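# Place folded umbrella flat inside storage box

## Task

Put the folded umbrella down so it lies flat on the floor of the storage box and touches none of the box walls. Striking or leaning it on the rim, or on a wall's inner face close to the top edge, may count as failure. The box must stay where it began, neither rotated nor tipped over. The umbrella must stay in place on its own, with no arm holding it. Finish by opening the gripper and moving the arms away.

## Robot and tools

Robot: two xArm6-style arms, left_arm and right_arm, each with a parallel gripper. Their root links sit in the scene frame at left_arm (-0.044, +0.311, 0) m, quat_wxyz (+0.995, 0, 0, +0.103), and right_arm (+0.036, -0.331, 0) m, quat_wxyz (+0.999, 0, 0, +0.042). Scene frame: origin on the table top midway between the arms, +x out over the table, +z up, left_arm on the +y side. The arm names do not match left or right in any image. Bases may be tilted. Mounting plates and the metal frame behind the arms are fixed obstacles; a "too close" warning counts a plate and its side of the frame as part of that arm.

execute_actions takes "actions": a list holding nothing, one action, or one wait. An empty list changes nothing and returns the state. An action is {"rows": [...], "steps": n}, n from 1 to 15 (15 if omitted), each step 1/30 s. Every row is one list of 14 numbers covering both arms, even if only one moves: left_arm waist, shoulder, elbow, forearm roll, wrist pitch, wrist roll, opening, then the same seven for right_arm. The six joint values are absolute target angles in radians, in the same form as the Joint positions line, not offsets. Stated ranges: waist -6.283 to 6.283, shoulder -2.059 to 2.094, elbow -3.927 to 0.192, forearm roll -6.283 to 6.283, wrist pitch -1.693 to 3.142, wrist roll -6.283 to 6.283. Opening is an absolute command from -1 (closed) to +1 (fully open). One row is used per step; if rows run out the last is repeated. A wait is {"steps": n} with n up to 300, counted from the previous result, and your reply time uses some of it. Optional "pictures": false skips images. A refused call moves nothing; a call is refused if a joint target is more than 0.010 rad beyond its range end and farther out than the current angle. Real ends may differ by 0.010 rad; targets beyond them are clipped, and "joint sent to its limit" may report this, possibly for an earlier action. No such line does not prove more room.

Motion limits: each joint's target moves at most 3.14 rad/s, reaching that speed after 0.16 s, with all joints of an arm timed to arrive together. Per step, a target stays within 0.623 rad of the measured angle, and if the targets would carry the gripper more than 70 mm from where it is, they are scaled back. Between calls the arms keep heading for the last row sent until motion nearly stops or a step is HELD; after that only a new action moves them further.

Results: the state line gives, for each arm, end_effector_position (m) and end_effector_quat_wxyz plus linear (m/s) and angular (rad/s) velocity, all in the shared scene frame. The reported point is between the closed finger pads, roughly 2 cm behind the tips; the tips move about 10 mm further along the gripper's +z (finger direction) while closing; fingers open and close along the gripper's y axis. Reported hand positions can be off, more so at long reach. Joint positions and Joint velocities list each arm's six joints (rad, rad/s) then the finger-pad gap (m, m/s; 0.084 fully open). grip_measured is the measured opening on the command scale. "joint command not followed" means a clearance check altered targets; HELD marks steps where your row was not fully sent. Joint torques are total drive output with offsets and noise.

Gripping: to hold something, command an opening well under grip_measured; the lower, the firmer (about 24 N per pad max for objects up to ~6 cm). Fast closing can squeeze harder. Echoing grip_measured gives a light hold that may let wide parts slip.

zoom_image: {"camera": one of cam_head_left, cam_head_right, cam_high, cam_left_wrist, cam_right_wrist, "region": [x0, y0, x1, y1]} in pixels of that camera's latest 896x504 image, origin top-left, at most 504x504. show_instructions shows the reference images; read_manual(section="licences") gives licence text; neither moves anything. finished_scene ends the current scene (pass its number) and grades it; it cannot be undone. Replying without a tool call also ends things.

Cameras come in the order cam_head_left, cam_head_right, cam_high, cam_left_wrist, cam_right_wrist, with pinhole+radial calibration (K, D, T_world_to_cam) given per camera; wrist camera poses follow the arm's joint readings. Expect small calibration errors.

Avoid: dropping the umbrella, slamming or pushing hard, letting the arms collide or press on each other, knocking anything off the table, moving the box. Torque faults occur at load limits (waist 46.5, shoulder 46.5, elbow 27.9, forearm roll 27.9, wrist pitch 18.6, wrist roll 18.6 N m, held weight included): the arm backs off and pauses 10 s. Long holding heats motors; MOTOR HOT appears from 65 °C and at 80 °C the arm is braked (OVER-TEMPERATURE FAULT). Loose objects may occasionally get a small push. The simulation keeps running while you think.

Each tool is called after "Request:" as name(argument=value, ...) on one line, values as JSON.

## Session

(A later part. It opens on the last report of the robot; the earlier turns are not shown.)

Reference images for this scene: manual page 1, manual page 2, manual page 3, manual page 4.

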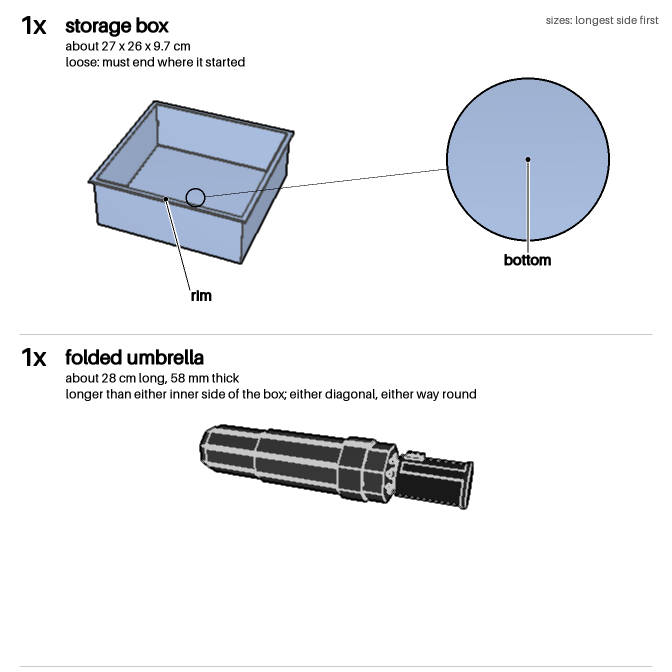

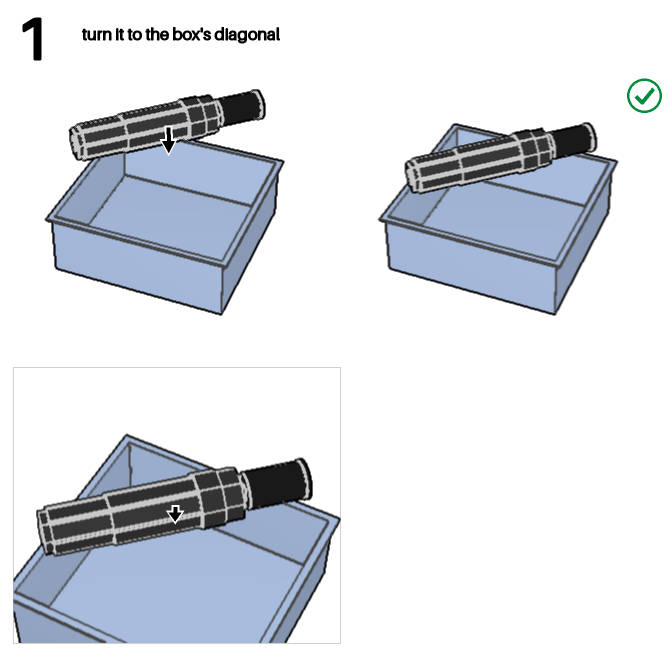

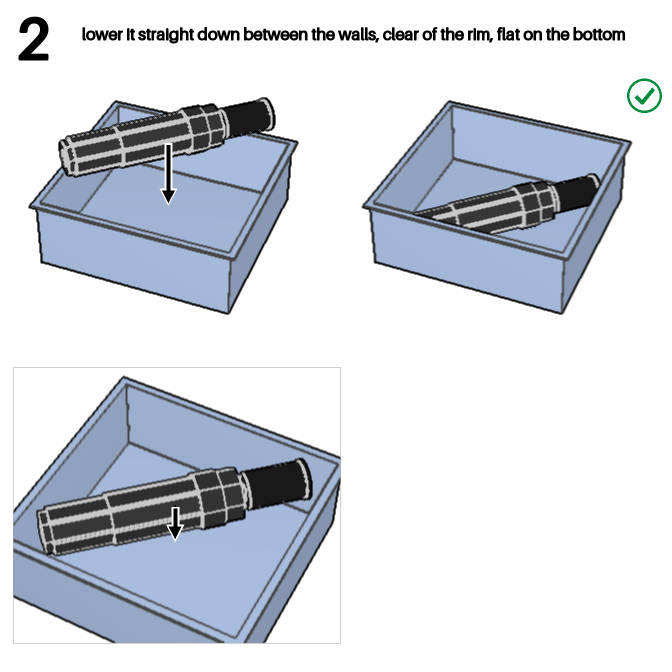

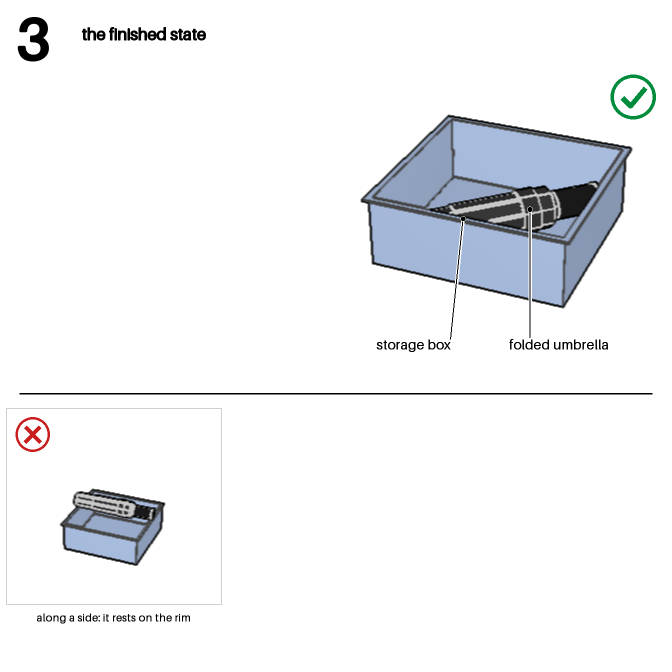

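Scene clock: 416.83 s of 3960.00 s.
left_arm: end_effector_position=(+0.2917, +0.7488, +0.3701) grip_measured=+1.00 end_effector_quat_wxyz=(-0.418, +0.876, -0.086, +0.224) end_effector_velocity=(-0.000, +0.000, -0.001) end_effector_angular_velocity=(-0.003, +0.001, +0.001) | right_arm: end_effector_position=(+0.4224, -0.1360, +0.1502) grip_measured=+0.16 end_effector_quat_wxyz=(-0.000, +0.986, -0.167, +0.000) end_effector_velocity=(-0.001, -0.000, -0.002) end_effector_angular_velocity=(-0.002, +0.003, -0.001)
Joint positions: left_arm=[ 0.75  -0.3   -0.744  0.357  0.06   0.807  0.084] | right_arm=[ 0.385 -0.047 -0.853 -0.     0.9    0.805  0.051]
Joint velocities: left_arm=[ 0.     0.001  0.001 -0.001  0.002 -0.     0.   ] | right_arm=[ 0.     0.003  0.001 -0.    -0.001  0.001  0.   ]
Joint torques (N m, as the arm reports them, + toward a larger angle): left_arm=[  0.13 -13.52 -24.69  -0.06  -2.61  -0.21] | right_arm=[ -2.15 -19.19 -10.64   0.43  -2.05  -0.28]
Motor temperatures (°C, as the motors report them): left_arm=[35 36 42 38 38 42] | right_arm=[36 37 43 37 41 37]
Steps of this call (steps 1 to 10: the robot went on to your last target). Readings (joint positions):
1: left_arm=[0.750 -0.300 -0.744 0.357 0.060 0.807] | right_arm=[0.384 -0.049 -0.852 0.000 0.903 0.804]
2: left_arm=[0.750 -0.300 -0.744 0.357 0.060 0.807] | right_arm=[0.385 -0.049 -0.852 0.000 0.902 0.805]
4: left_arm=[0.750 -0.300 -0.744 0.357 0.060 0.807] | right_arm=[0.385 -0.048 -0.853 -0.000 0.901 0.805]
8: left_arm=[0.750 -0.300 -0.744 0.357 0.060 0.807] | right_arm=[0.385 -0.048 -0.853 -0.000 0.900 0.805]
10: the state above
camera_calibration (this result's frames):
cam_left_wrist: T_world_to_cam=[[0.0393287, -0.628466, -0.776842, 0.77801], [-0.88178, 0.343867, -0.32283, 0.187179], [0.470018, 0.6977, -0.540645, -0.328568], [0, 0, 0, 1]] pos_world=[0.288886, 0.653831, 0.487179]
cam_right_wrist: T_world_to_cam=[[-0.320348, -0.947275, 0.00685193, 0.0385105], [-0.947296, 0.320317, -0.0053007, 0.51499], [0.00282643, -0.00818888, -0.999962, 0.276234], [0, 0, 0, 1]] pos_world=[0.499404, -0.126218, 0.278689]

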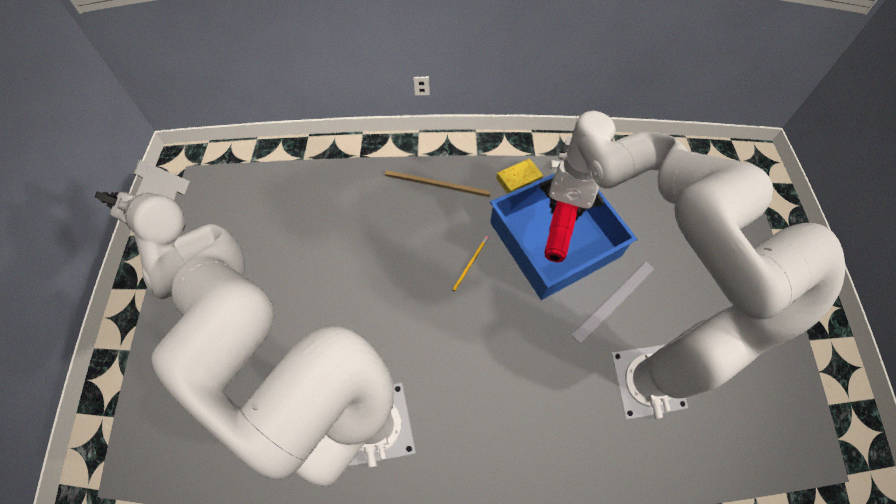

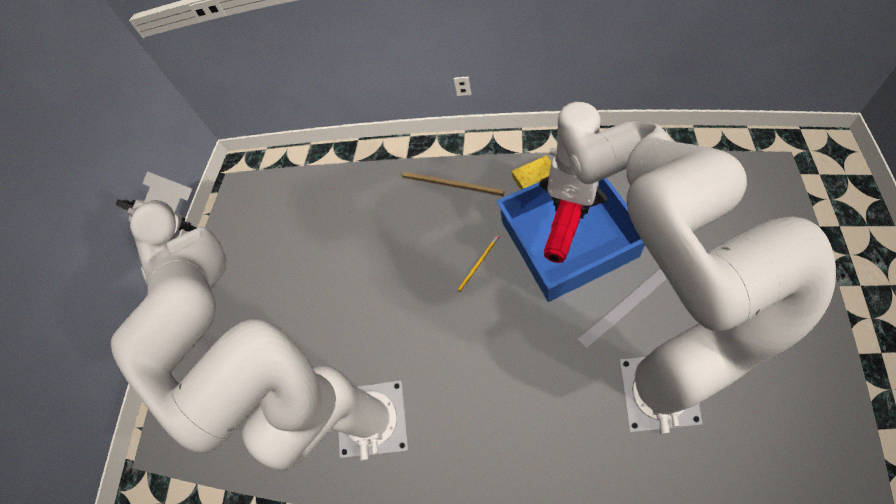

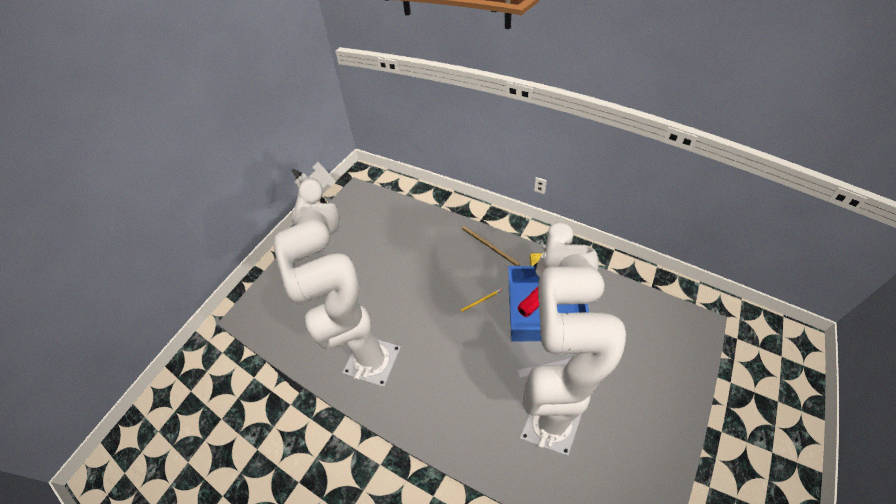

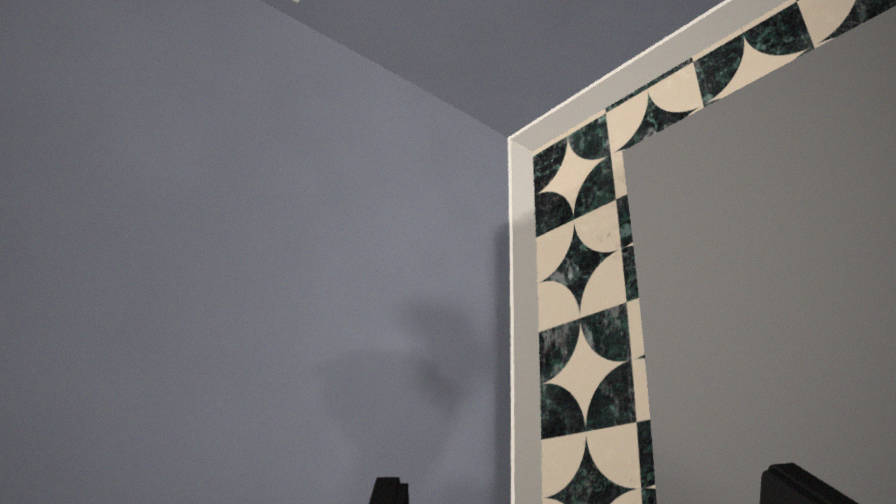

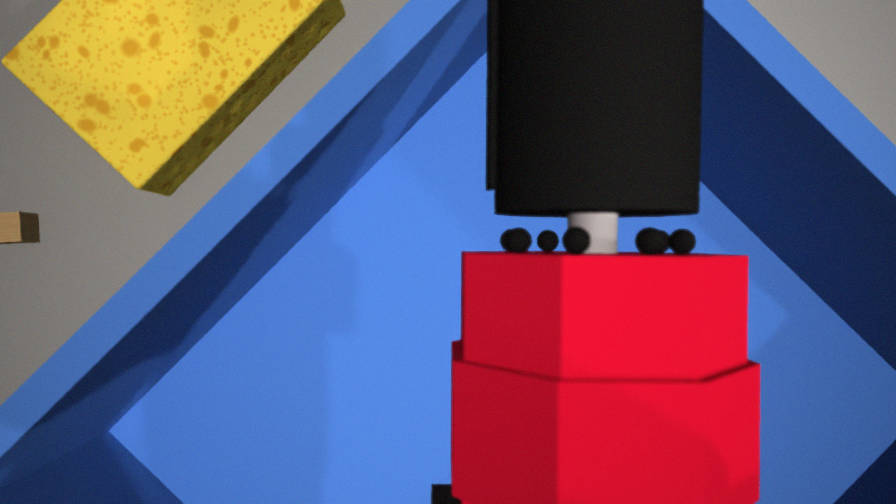

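Request:
execute_actions(actions=[{"rows":[[0.75,-0.3,-0.744,0.357,0.06,0.807,1,0.3846,-0.0486,-0.8511,0,0.8997,0.8048,-0.2],[0.75,-0.3,-0.744,0.357,0.06,0.807,1,0.3840,-0.0505,-0.8491,0,0.8995,0.8042,-0.2],[0.75,-0.3,-0.744,0.357,0.06,0.807,1,0.3833,-0.0523,-0.8470,0,0.8993,0.8035,-0.2],[0.75,-0.3,-0.744,0.357,0.06,0.807,1,0.3827,-0.0542,-0.8450,0,0.8991,0.8029,-0.2],[0.75,-0.3,-0.744,0.357,0.06,0.807,1,0.3822,-0.0556,-0.8434,0,0.8990,0.8024,-0.2],[0.75,-0.3,-0.744,0.357,0.06,0.807,1,0.3819,-0.0565,-0.8424,0,0.8989,0.8021,-0.2]],"steps":15}])

Scene clock: 524.17 s of 3960.00 s.
left_arm: end_effector_position=(+0.2917, +0.7488, +0.3701) grip_measured=+1.00 end_effector_quat_wxyz=(-0.418, +0.876, -0.086, +0.224) end_effector_velocity=(-0.000, -0.000, -0.001) end_effector_angular_velocity=(-0.002, +0.002, +0.000) | right_arm: end_effector_position=(+0.4204, -0.1385, +0.1500) grip_measured=+0.16 end_effector_quat_wxyz=(-0.000, +0.986, -0.167, +0.000) end_effector_velocity=(-0.001, -0.001, -0.000) end_effector_angular_velocity=(-0.001, +0.001, +0.000)
Joint positions: left_arm=[ 0.75  -0.3   -0.744  0.357  0.06   0.807  0.084] | right_arm=[ 0.382 -0.056 -0.843  0.     0.899  0.802  0.051]
Joint velocities: left_arm=[ 0.     0.     0.001  0.001  0.001 -0.     0.   ] | right_arm=[-0.001 -0.002  0.002 -0.     0.002 -0.001 -0.   ]
Joint torques (N m, as the arm reports them, + toward a larger angle): left_arm=[  0.04 -13.53 -24.87  -0.35  -2.57  -0.09] | right_arm=[ -2.24 -18.97 -10.51   0.46  -2.1   -0.39]
Motor temperatures (°C, as the motors report them): left_arm=[35 36 42 38 38 42] | right_arm=[36 37 43 37 41 37]
Steps of this call (steps 1 to 15: the robot went on to your last target; steps 16 to 90: nothing new was sent; then 103.83 s passed at rest; steps 91 to 105: all 15 steps of this action). Readings (joint positions):
91: left_arm=[0.750 -0.300 -0.744 0.357 0.060 0.807] | right_arm=[0.385 -0.047 -0.853 0.000 0.900 0.805]
92: left_arm=[0.750 -0.300 -0.744 0.357 0.060 0.807] | right_arm=[0.385 -0.047 -0.852 0.000 0.900 0.805]
94: left_arm=[0.750 -0.300 -0.744 0.357 0.060 0.807] | right_arm=[0.385 -0.049 -0.851 0.000 0.900 0.805]
98: left_arm=[0.750 -0.300 -0.744 0.357 0.060 0.807] | right_arm=[0.383 -0.054 -0.845 -0.000 0.899 0.803]
105: the state above
camera_calibration (this result's frames):
cam_left_wrist: T_world_to_cam=[[0.0393288, -0.628466, -0.776842, 0.77801], [-0.88178, 0.343867, -0.32283, 0.187179], [0.470018, 0.6977, -0.540645, -0.328568], [0, 0, 0, 1]] pos_world=[0.288886, 0.653831, 0.487179]
cam_right_wrist: T_world_to_cam=[[-0.320296, -0.947291, 0.00704355, 0.0355157], [-0.947314, 0.320266, -0.00510769, 0.513924], [0.00258266, -0.00830842, -0.999962, 0.276204], [0, 0, 0, 1]] pos_world=[0.497509, -0.128654, 0.278569]

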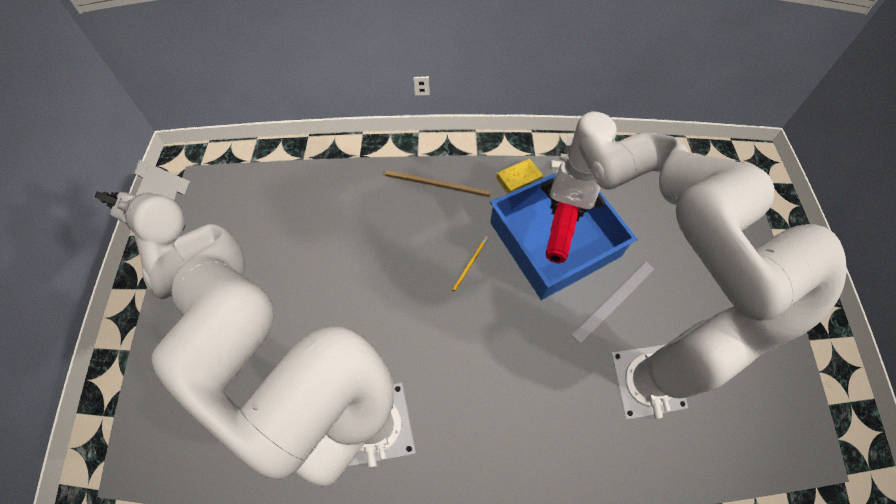

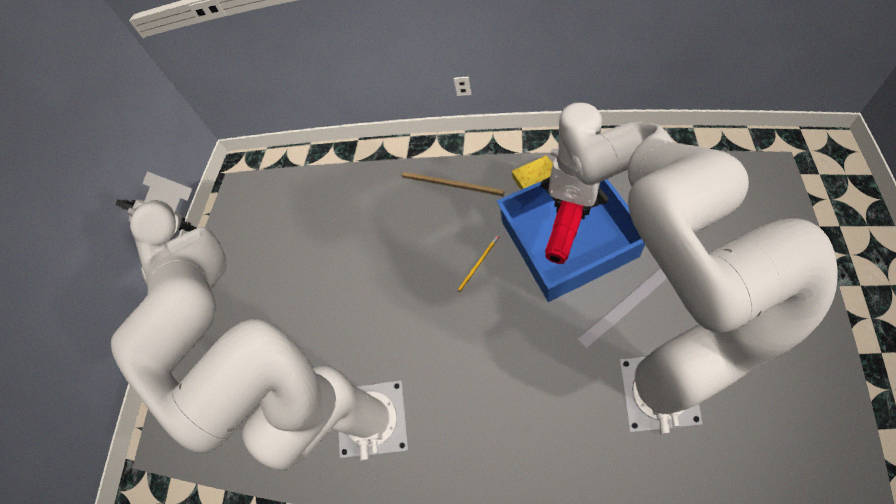

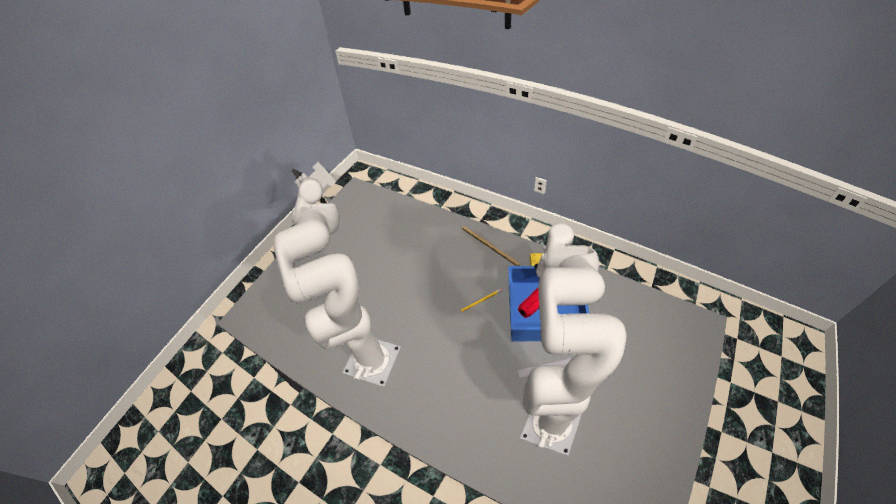

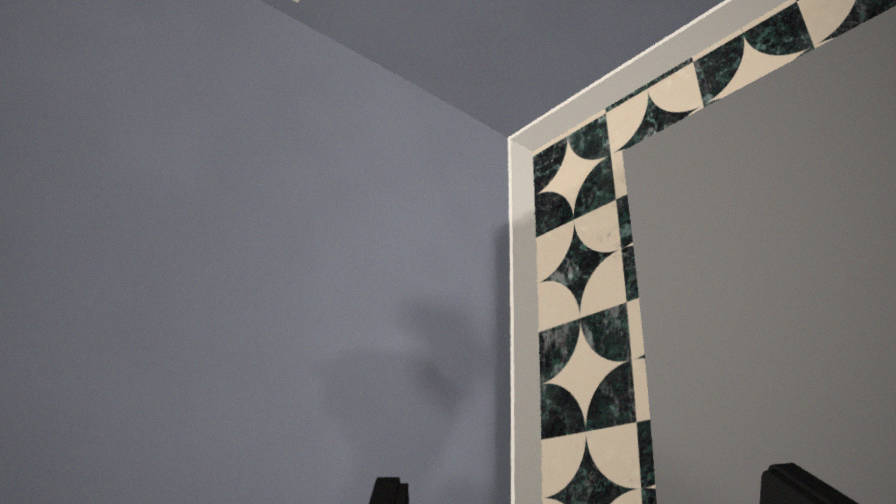

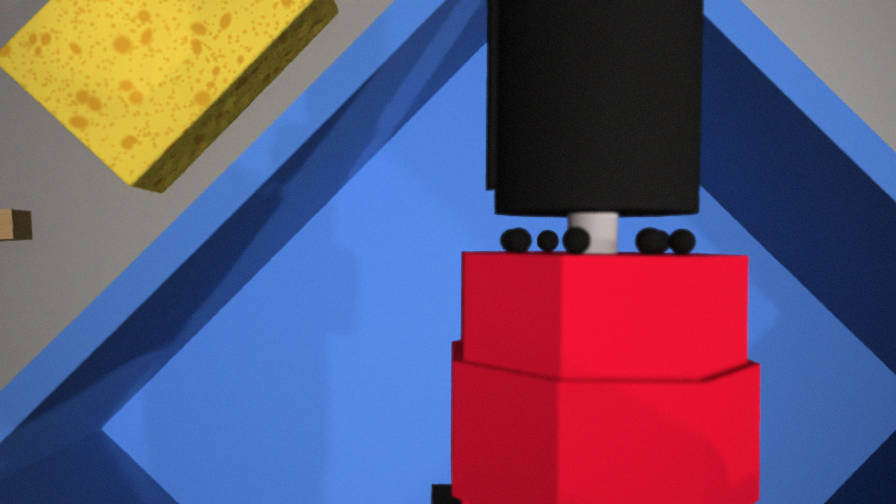

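Request:
zoom_image(camera="cam_right_wrist", region=[330, 0, 530, 150])

Request:
zoom_image(camera="cam_right_wrist", region=[680, 0, 896, 220])

Region (330, 0, 530, 150) of cam_right_wrist's 896x504 image, scaled by 2.520, with more detail than that image has; it fills the top 378 rows of this view, and the rest is white.

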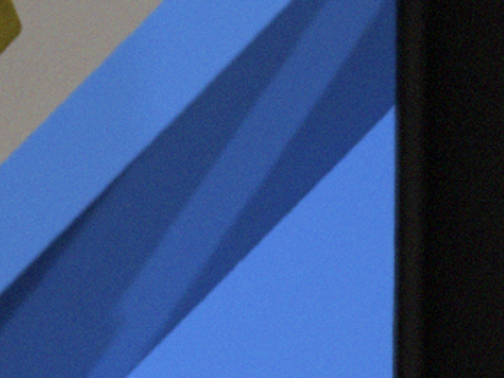

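Region (680, 0, 896, 220) of cam_right_wrist's 896x504 image, scaled by 2.291, with more detail than that image has; it fills the left 495 columns of this view, and the rest is white.

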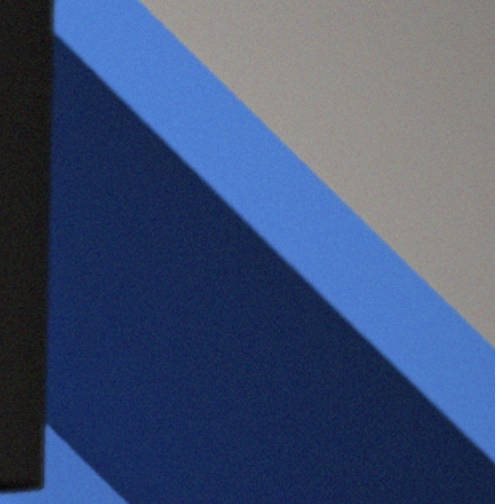

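Request:
execute_actions(actions=[{"rows":[[0.75,-0.3,-0.744,0.357,0.06,0.807,1,0.3813,-0.0569,-0.8420,0,0.8989,0.8015,-0.2],[0.75,-0.3,-0.744,0.357,0.06,0.807,1,0.3802,-0.0576,-0.8412,0,0.8988,0.8004,-0.2],[0.75,-0.3,-0.744,0.357,0.06,0.807,1,0.3790,-0.0583,-0.8404,0,0.8987,0.7992,-0.2],[0.75,-0.3,-0.744,0.357,0.06,0.807,1,0.3778,-0.0591,-0.8395,0,0.8986,0.7980,-0.2],[0.75,-0.3,-0.744,0.357,0.06,0.807,1,0.3767,-0.0597,-0.8387,0,0.8984,0.7969,-0.2],[0.75,-0.3,-0.744,0.357,0.06,0.807,1,0.3761,-0.0601,-0.8383,0,0.8984,0.7963,-0.2]],"steps":15}])

Request:
zoom_image(camera="cam_head_left", region=[525, 235, 585, 305])

Request:
zoom_image(camera="cam_head_right", region=[525, 235, 585, 305])

Scene clock: 585.37 s of 3960.00 s.
left_arm: end_effector_position=(+0.2917, +0.7488, +0.3701) grip_measured=+1.00 end_effector_quat_wxyz=(-0.418, +0.876, -0.086, +0.224) end_effector_velocity=(+0.000, -0.000, -0.000) end_effector_angular_velocity=(+0.001, +0.001, -0.001) | right_arm: end_effector_position=(+0.4205, -0.1412, +0.1500) grip_measured=+0.16 end_effector_quat_wxyz=(-0.000, +0.986, -0.167, +0.000) end_effector_velocity=(-0.001, -0.000, -0.001) end_effector_angular_velocity=(-0.000, +0.001, +0.001)
Joint positions: left_arm=[ 0.75  -0.3   -0.744  0.357  0.06   0.807  0.084] | right_arm=[ 0.376 -0.06  -0.838  0.     0.898  0.796  0.051]
Joint velocities: left_arm=[-0.     0.     0.     0.001 -0.     0.001  0.   ] | right_arm=[ 0.     0.     0.002  0.    -0.001 -0.001  0.   ]
Joint torques (N m, as the arm reports them, + toward a larger angle): left_arm=[ -0.19 -13.62 -24.73   0.01  -2.67   0.  ] | right_arm=[ -2.37 -19.   -10.57   0.42  -2.08  -0.32]
Motor temperatures (°C, as the motors report them): left_arm=[35 36 43 38 38 42] | right_arm=[36 37 43 37 41 37]
Steps of this call (steps 1 to 15: the robot went on to your last target; steps 16 to 90: nothing new was sent; then 57.70 s passed at rest; steps 91 to 105: all 15 steps of this action). Readings (joint positions):
91: left_arm=[0.750 -0.300 -0.744 0.357 0.060 0.807] | right_arm=[0.382 -0.057 -0.842 0.000 0.899 0.802]
92: left_arm=[0.750 -0.300 -0.744 0.357 0.060 0.807] | right_arm=[0.382 -0.057 -0.842 0.000 0.899 0.802]
94: left_arm=[0.750 -0.300 -0.744 0.357 0.060 0.807] | right_arm=[0.381 -0.057 -0.842 0.000 0.899 0.801]
98: left_arm=[0.750 -0.300 -0.744 0.357 0.060 0.807] | right_arm=[0.378 -0.059 -0.839 -0.000 0.899 0.798]
105: the state above
camera_calibration (this result's frames):
cam_left_wrist: T_world_to_cam=[[0.0393288, -0.628466, -0.776842, 0.77801], [-0.88178, 0.343867, -0.32283, 0.187179], [0.470018, 0.6977, -0.540645, -0.328568], [0, 0, 0, 1]] pos_world=[0.288886, 0.653831, 0.487179]
cam_right_wrist: T_world_to_cam=[[-0.320298, -0.94729, 0.00705596, 0.0329656], [-0.947313, 0.320268, -0.00509497, 0.514875], [0.00256661, -0.00831612, -0.999962, 0.276157], [0, 0, 0, 1]] pos_world=[0.497598, -0.131373, 0.278537]

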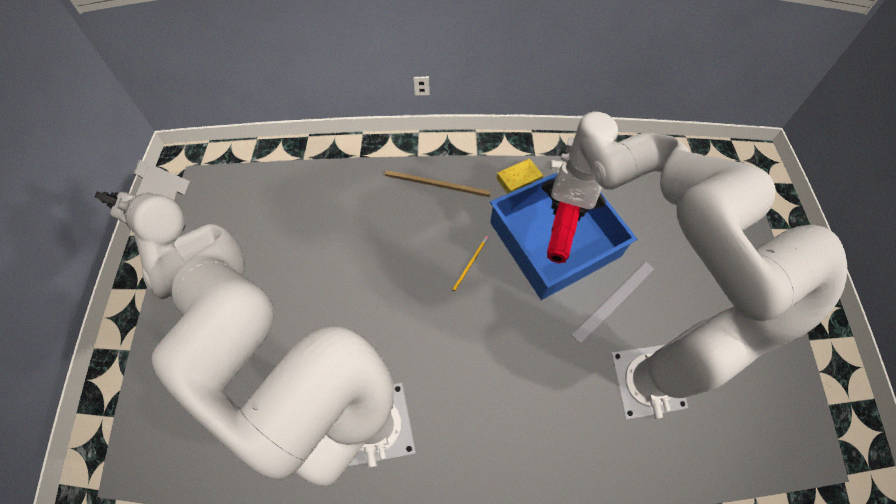

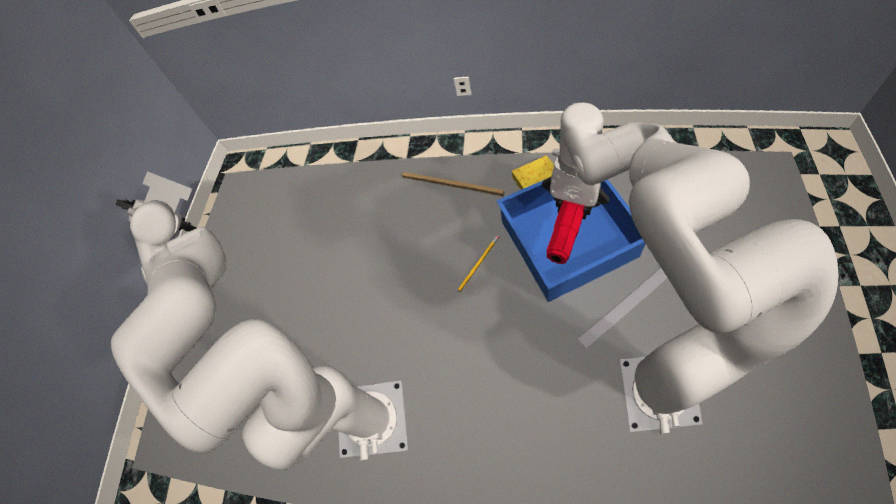

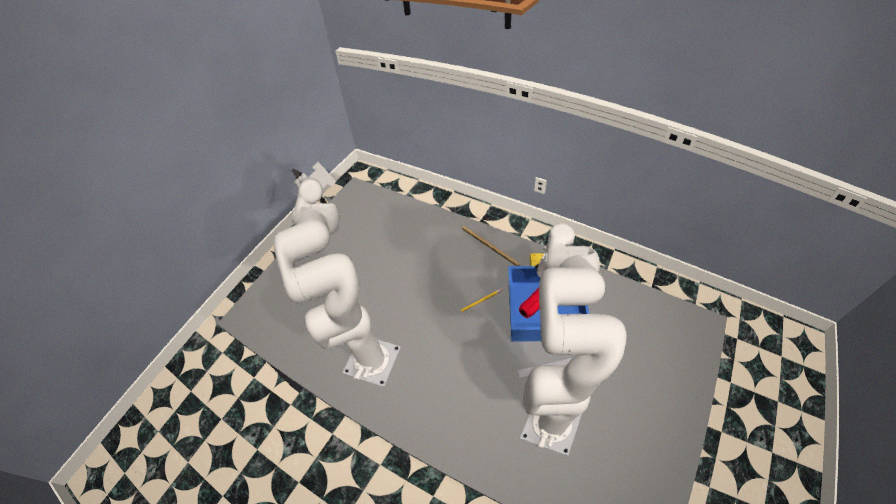

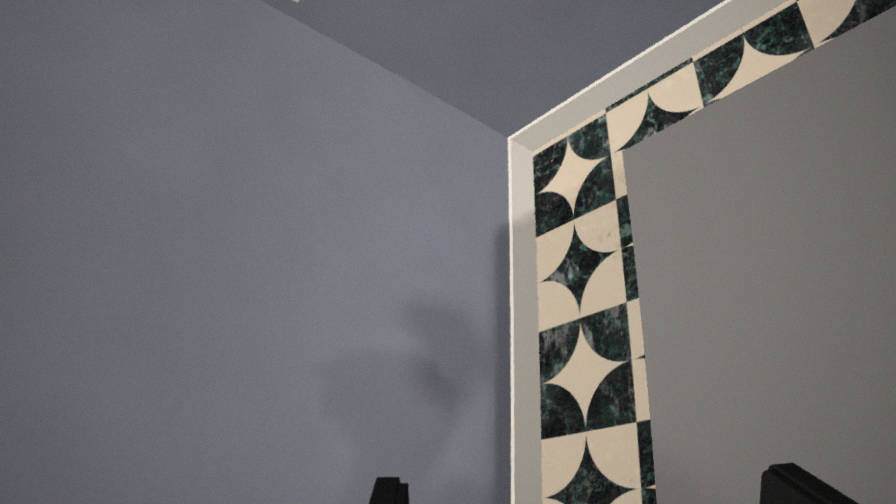

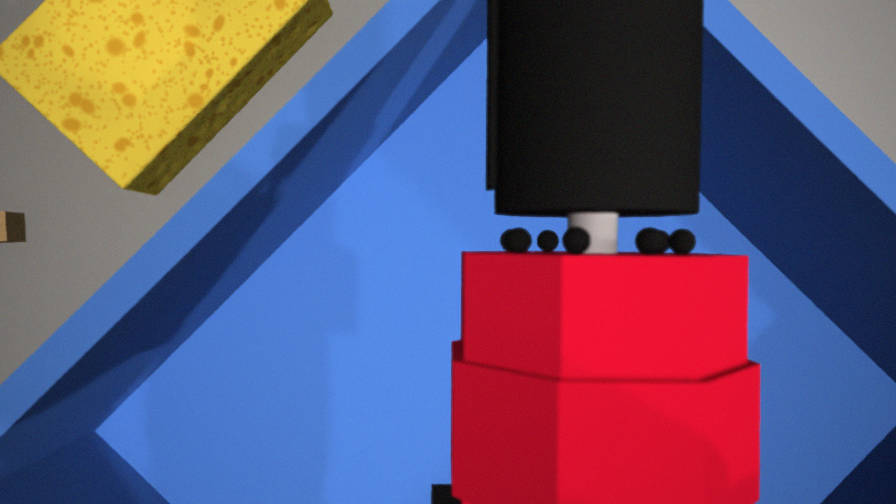

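Region (525, 235, 585, 305) of cam_head_left's 896x504 image, scaled by 7.200, with more detail than that image has; it fills the left 432 columns of this view, and the rest is white.

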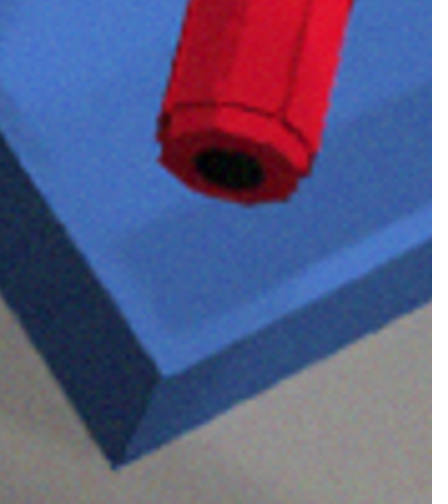

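Region (525, 235, 585, 305) of cam_head_right's 896x504 image, scaled by 7.200, with more detail than that image has; it fills the left 432 columns of this view, and the rest is white.

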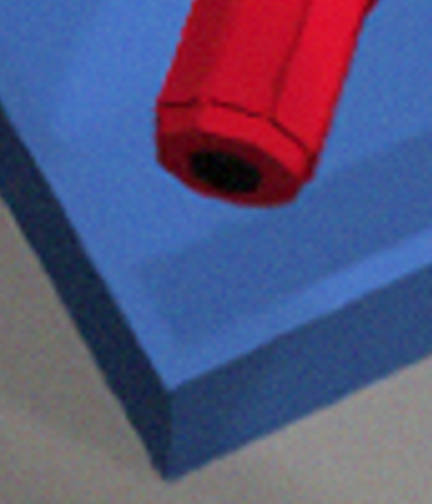

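Request:
execute_actions(actions=[{"rows":[[0.75,-0.3,-0.744,0.357,0.06,0.807,1,0.3761,-0.0580,-0.8368,0,0.8948,0.7963,-0.2],[0.75,-0.3,-0.744,0.357,0.06,0.807,1,0.3761,-0.0538,-0.8338,0,0.8876,0.7963,-0.2],[0.75,-0.3,-0.744,0.357,0.06,0.807,1,0.3761,-0.0486,-0.8300,0,0.8786,0.7963,-0.2],[0.75,-0.3,-0.744,0.357,0.06,0.807,1,0.3761,-0.0434,-0.8263,0,0.8697,0.7963,-0.2],[0.75,-0.3,-0.744,0.357,0.06,0.807,1,0.3761,-0.0382,-0.8225,0,0.8607,0.7963,-0.2],[0.75,-0.3,-0.744,0.357,0.06,0.807,1,0.3761,-0.0330,-0.8188,0,0.8518,0.7963,-0.2],[0.75,-0.3,-0.744,0.357,0.06,0.807,1,0.3761,-0.0277,-0.8150,0,0.8427,0.7963,-0.2],[0.75,-0.3,-0.744,0.357,0.06,0.807,1,0.3761,-0.0225,-0.8113,0,0.8338,0.7963,-0.2],[0.75,-0.3,-0.744,0.357,0.06,0.807,1,0.3761,-0.0173,-0.8075,0,0.8248,0.7963,-0.2],[0.75,-0.3,-0.744,0.357,0.06,0.807,1,0.3761,-0.0126,-0.8042,0,0.8168,0.7963,-0.2],[0.75,-0.3,-0.744,0.357,0.06,0.807,1,0.3761,-0.0079,-0.8008,0,0.8087,0.7963,-0.2],[0.75,-0.3,-0.744,0.357,0.06,0.807,1,0.3761,-0.0030,-0.7985,0,0.8015,0.7963,-0.2],[0.75,-0.3,-0.744,0.357,0.06,0.807,1,0.3761,0.0007,-0.7968,0,0.7961,0.7963,-0.2],[0.75,-0.3,-0.744,0.357,0.06,0.807,1,0.3761,0.0032,-0.7957,0,0.7925,0.7963,-0.2],[0.75,-0.3,-0.744,0.357,0.06,0.807,1,0.3761,0.0044,-0.7951,0,0.7907,0.7963,-0.2]],"steps":15}], pictures=false)

Request:
execute_actions(actions=[{"steps":10}])

Scene clock: 608.87 s of 3960.00 s.
left_arm: end_effector_position=(+0.2917, +0.7488, +0.3701) grip_measured=+1.00 end_effector_quat_wxyz=(-0.418, +0.876, -0.086, +0.224) end_effector_velocity=(+0.000, +0.000, +0.001) end_effector_angular_velocity=(+0.002, -0.001, -0.000) | right_arm: end_effector_position=(+0.4203, -0.1413, +0.1198) grip_measured=+0.16 end_effector_quat_wxyz=(+0.000, +0.986, -0.167, -0.001) end_effector_velocity=(-0.001, -0.000, -0.066) end_effector_angular_velocity=(-0.003, +0.005, +0.000)
Joint positions: left_arm=[ 0.75  -0.3   -0.744  0.357  0.06   0.807  0.084] | right_arm=[ 0.376 -0.007 -0.801  0.     0.81   0.796  0.051]
Joint velocities: left_arm=[ 0.    -0.001 -0.001  0.    -0.     0.     0.   ] | right_arm=[ 0.     0.126  0.071 -0.001 -0.192  0.    -0.   ]
Joint torques (N m, as the arm reports them, + toward a larger angle): left_arm=[  0.06 -13.84 -24.79  -0.15  -2.62  -0.1 ] | right_arm=[ -2.21 -20.93 -10.8    0.32  -2.07  -0.27]
Motor temperatures (°C, as the motors report them): left_arm=[35 36 43 38 38 42] | right_arm=[36 37 43 37 41 37]
Steps of this call (steps 1 to 15: the robot went on to your last target; steps 16 to 90: nothing new was sent; then 20.00 s passed at rest; steps 91 to 105: all 15 steps of this action). Readings (joint positions):
91: left_arm=[0.750 -0.300 -0.744 0.357 0.060 0.807] | right_arm=[0.376 -0.060 -0.838 -0.000 0.898 0.796]
92: left_arm=[0.750 -0.300 -0.744 0.357 0.060 0.807] | right_arm=[0.376 -0.060 -0.838 -0.000 0.898 0.796]
94: left_arm=[0.750 -0.300 -0.744 0.357 0.060 0.807] | right_arm=[0.376 -0.057 -0.837 -0.000 0.892 0.796]
98: left_arm=[0.750 -0.300 -0.744 0.357 0.060 0.807] | right_arm=[0.376 -0.042 -0.825 -0.000 0.866 0.796]
105: the state above

Scene clock: 609.20 s of 3960.00 s.
left_arm: end_effector_position=(+0.2917, +0.7488, +0.3701) grip_measured=+1.00 end_effector_quat_wxyz=(-0.418, +0.876, -0.086, +0.224) end_effector_velocity=(-0.000, -0.000, -0.000) end_effector_angular_velocity=(-0.001, +0.001, +0.001) | right_arm: end_effector_position=(+0.4209, -0.1410, +0.1144) grip_measured=+0.16 end_effector_quat_wxyz=(-0.000, +0.986, -0.167, +0.000) end_effector_velocity=(-0.002, -0.000, -0.002) end_effector_angular_velocity=(-0.001, +0.004, -0.003)
Joint positions: left_arm=[ 0.75  -0.3   -0.744  0.357  0.06   0.807  0.084] | right_arm=[ 0.376  0.004 -0.796 -0.     0.791  0.796  0.051]
Joint velocities: left_arm=[ 0.    -0.001  0.001  0.     0.002  0.     0.   ] | right_arm=[ 0.001  0.001  0.004  0.001 -0.001  0.002 -0.   ]
Joint torques (N m, as the arm reports them, + toward a larger angle): left_arm=[ -0.04 -13.42 -24.92  -0.03  -2.8   -0.1 ] | right_arm=[ -2.34 -19.55  -9.95   0.44  -2.1   -0.33]
Motor temperatures (°C, as the motors report them): left_arm=[35 36 43 38 38 42] | right_arm=[36 37 43 37 41 37]
Steps of this call (steps 1 to 10: the robot went on to your last target). Readings (joint positions):
1: left_arm=[0.750 -0.300 -0.744 0.357 0.060 0.807] | right_arm=[0.376 -0.003 -0.799 0.000 0.804 0.796]
2: left_arm=[0.750 -0.300 -0.744 0.357 0.060 0.807] | right_arm=[0.376 -0.000 -0.797 0.000 0.800 0.796]
4: left_arm=[0.750 -0.300 -0.744 0.357 0.060 0.807] | right_arm=[0.376 0.003 -0.796 0.000 0.795 0.796]
8: left_arm=[0.750 -0.300 -0.744 0.357 0.060 0.807] | right_arm=[0.376 0.004 -0.796 -0.000 0.791 0.796]
10: the state above
camera_calibration (this result's frames):
cam_left_wrist: T_world_to_cam=[[0.0393286, -0.628467, -0.776842, 0.77801], [-0.88178, 0.343867, -0.32283, 0.187179], [0.470018, 0.6977, -0.540646, -0.328568], [0, 0, 0, 1]] pos_world=[0.288886, 0.653831, 0.487179]
cam_right_wrist: T_world_to_cam=[[-0.320297, -0.947295, 0.00644615, 0.0335748], [-0.947311, 0.320264, -0.00570789, 0.515098], [0.00334259, -0.00793473, -0.999963, 0.240256], [0, 0, 0, 1]] pos_world=[0.497909, -0.131255, 0.242971]

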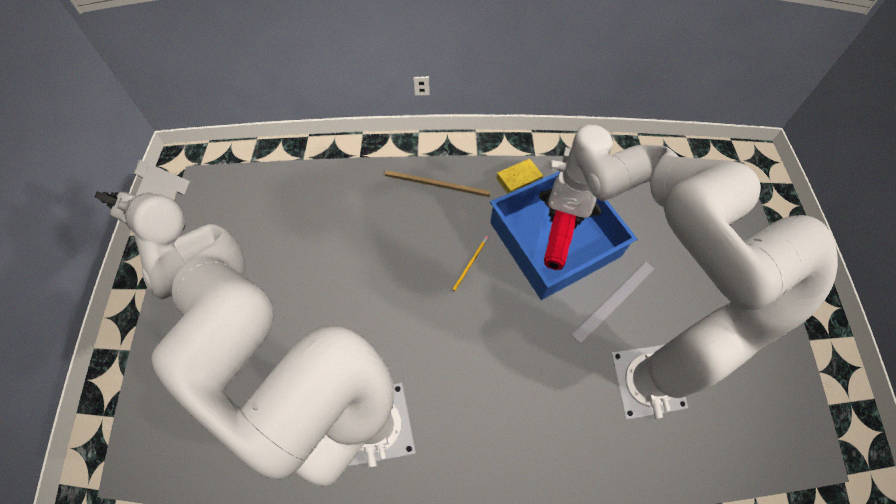

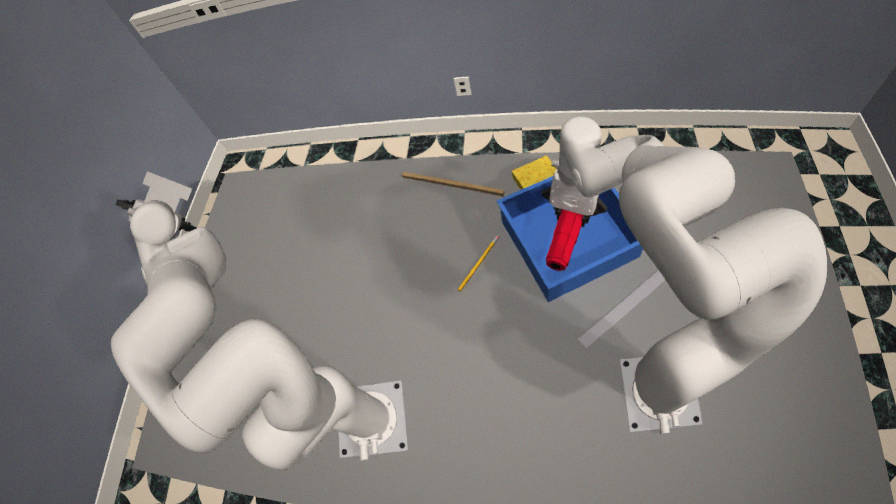

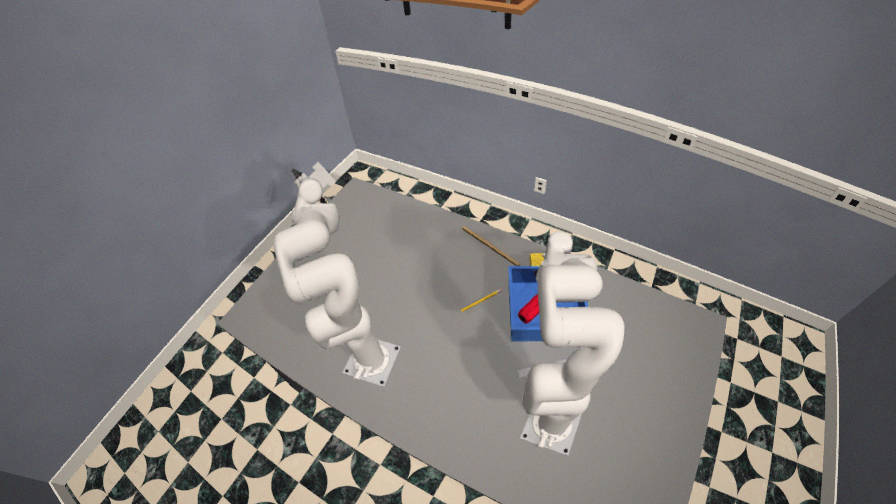

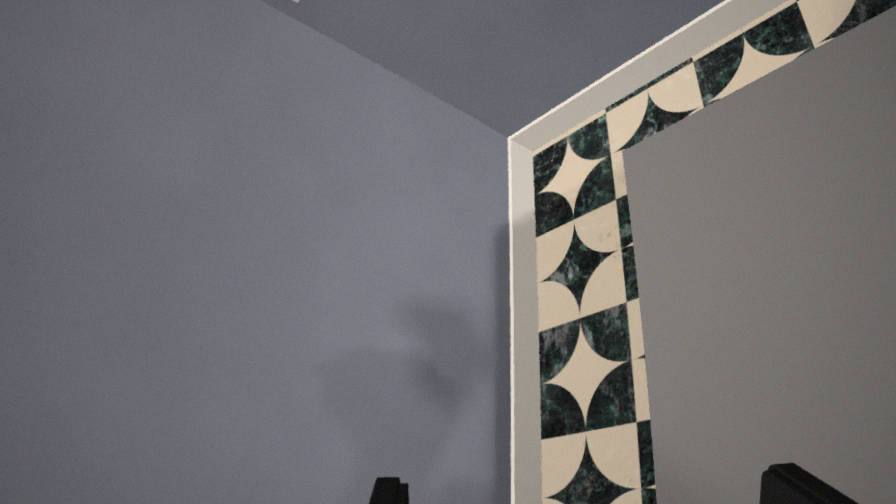

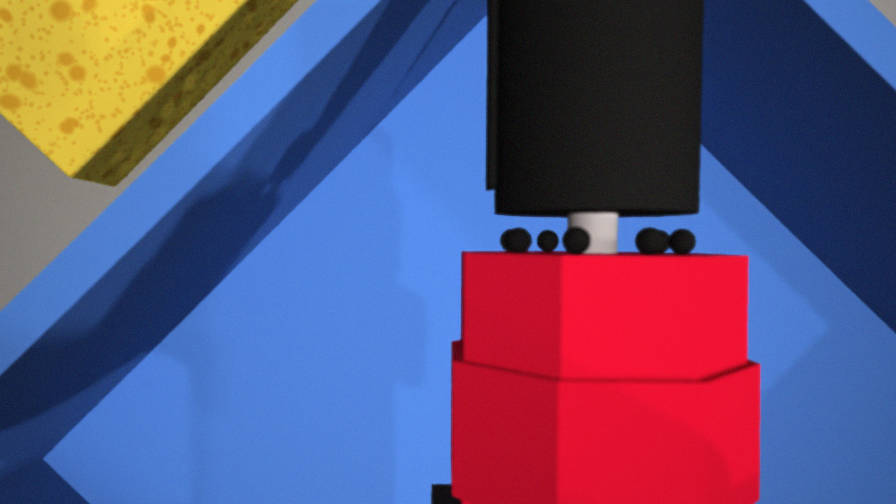

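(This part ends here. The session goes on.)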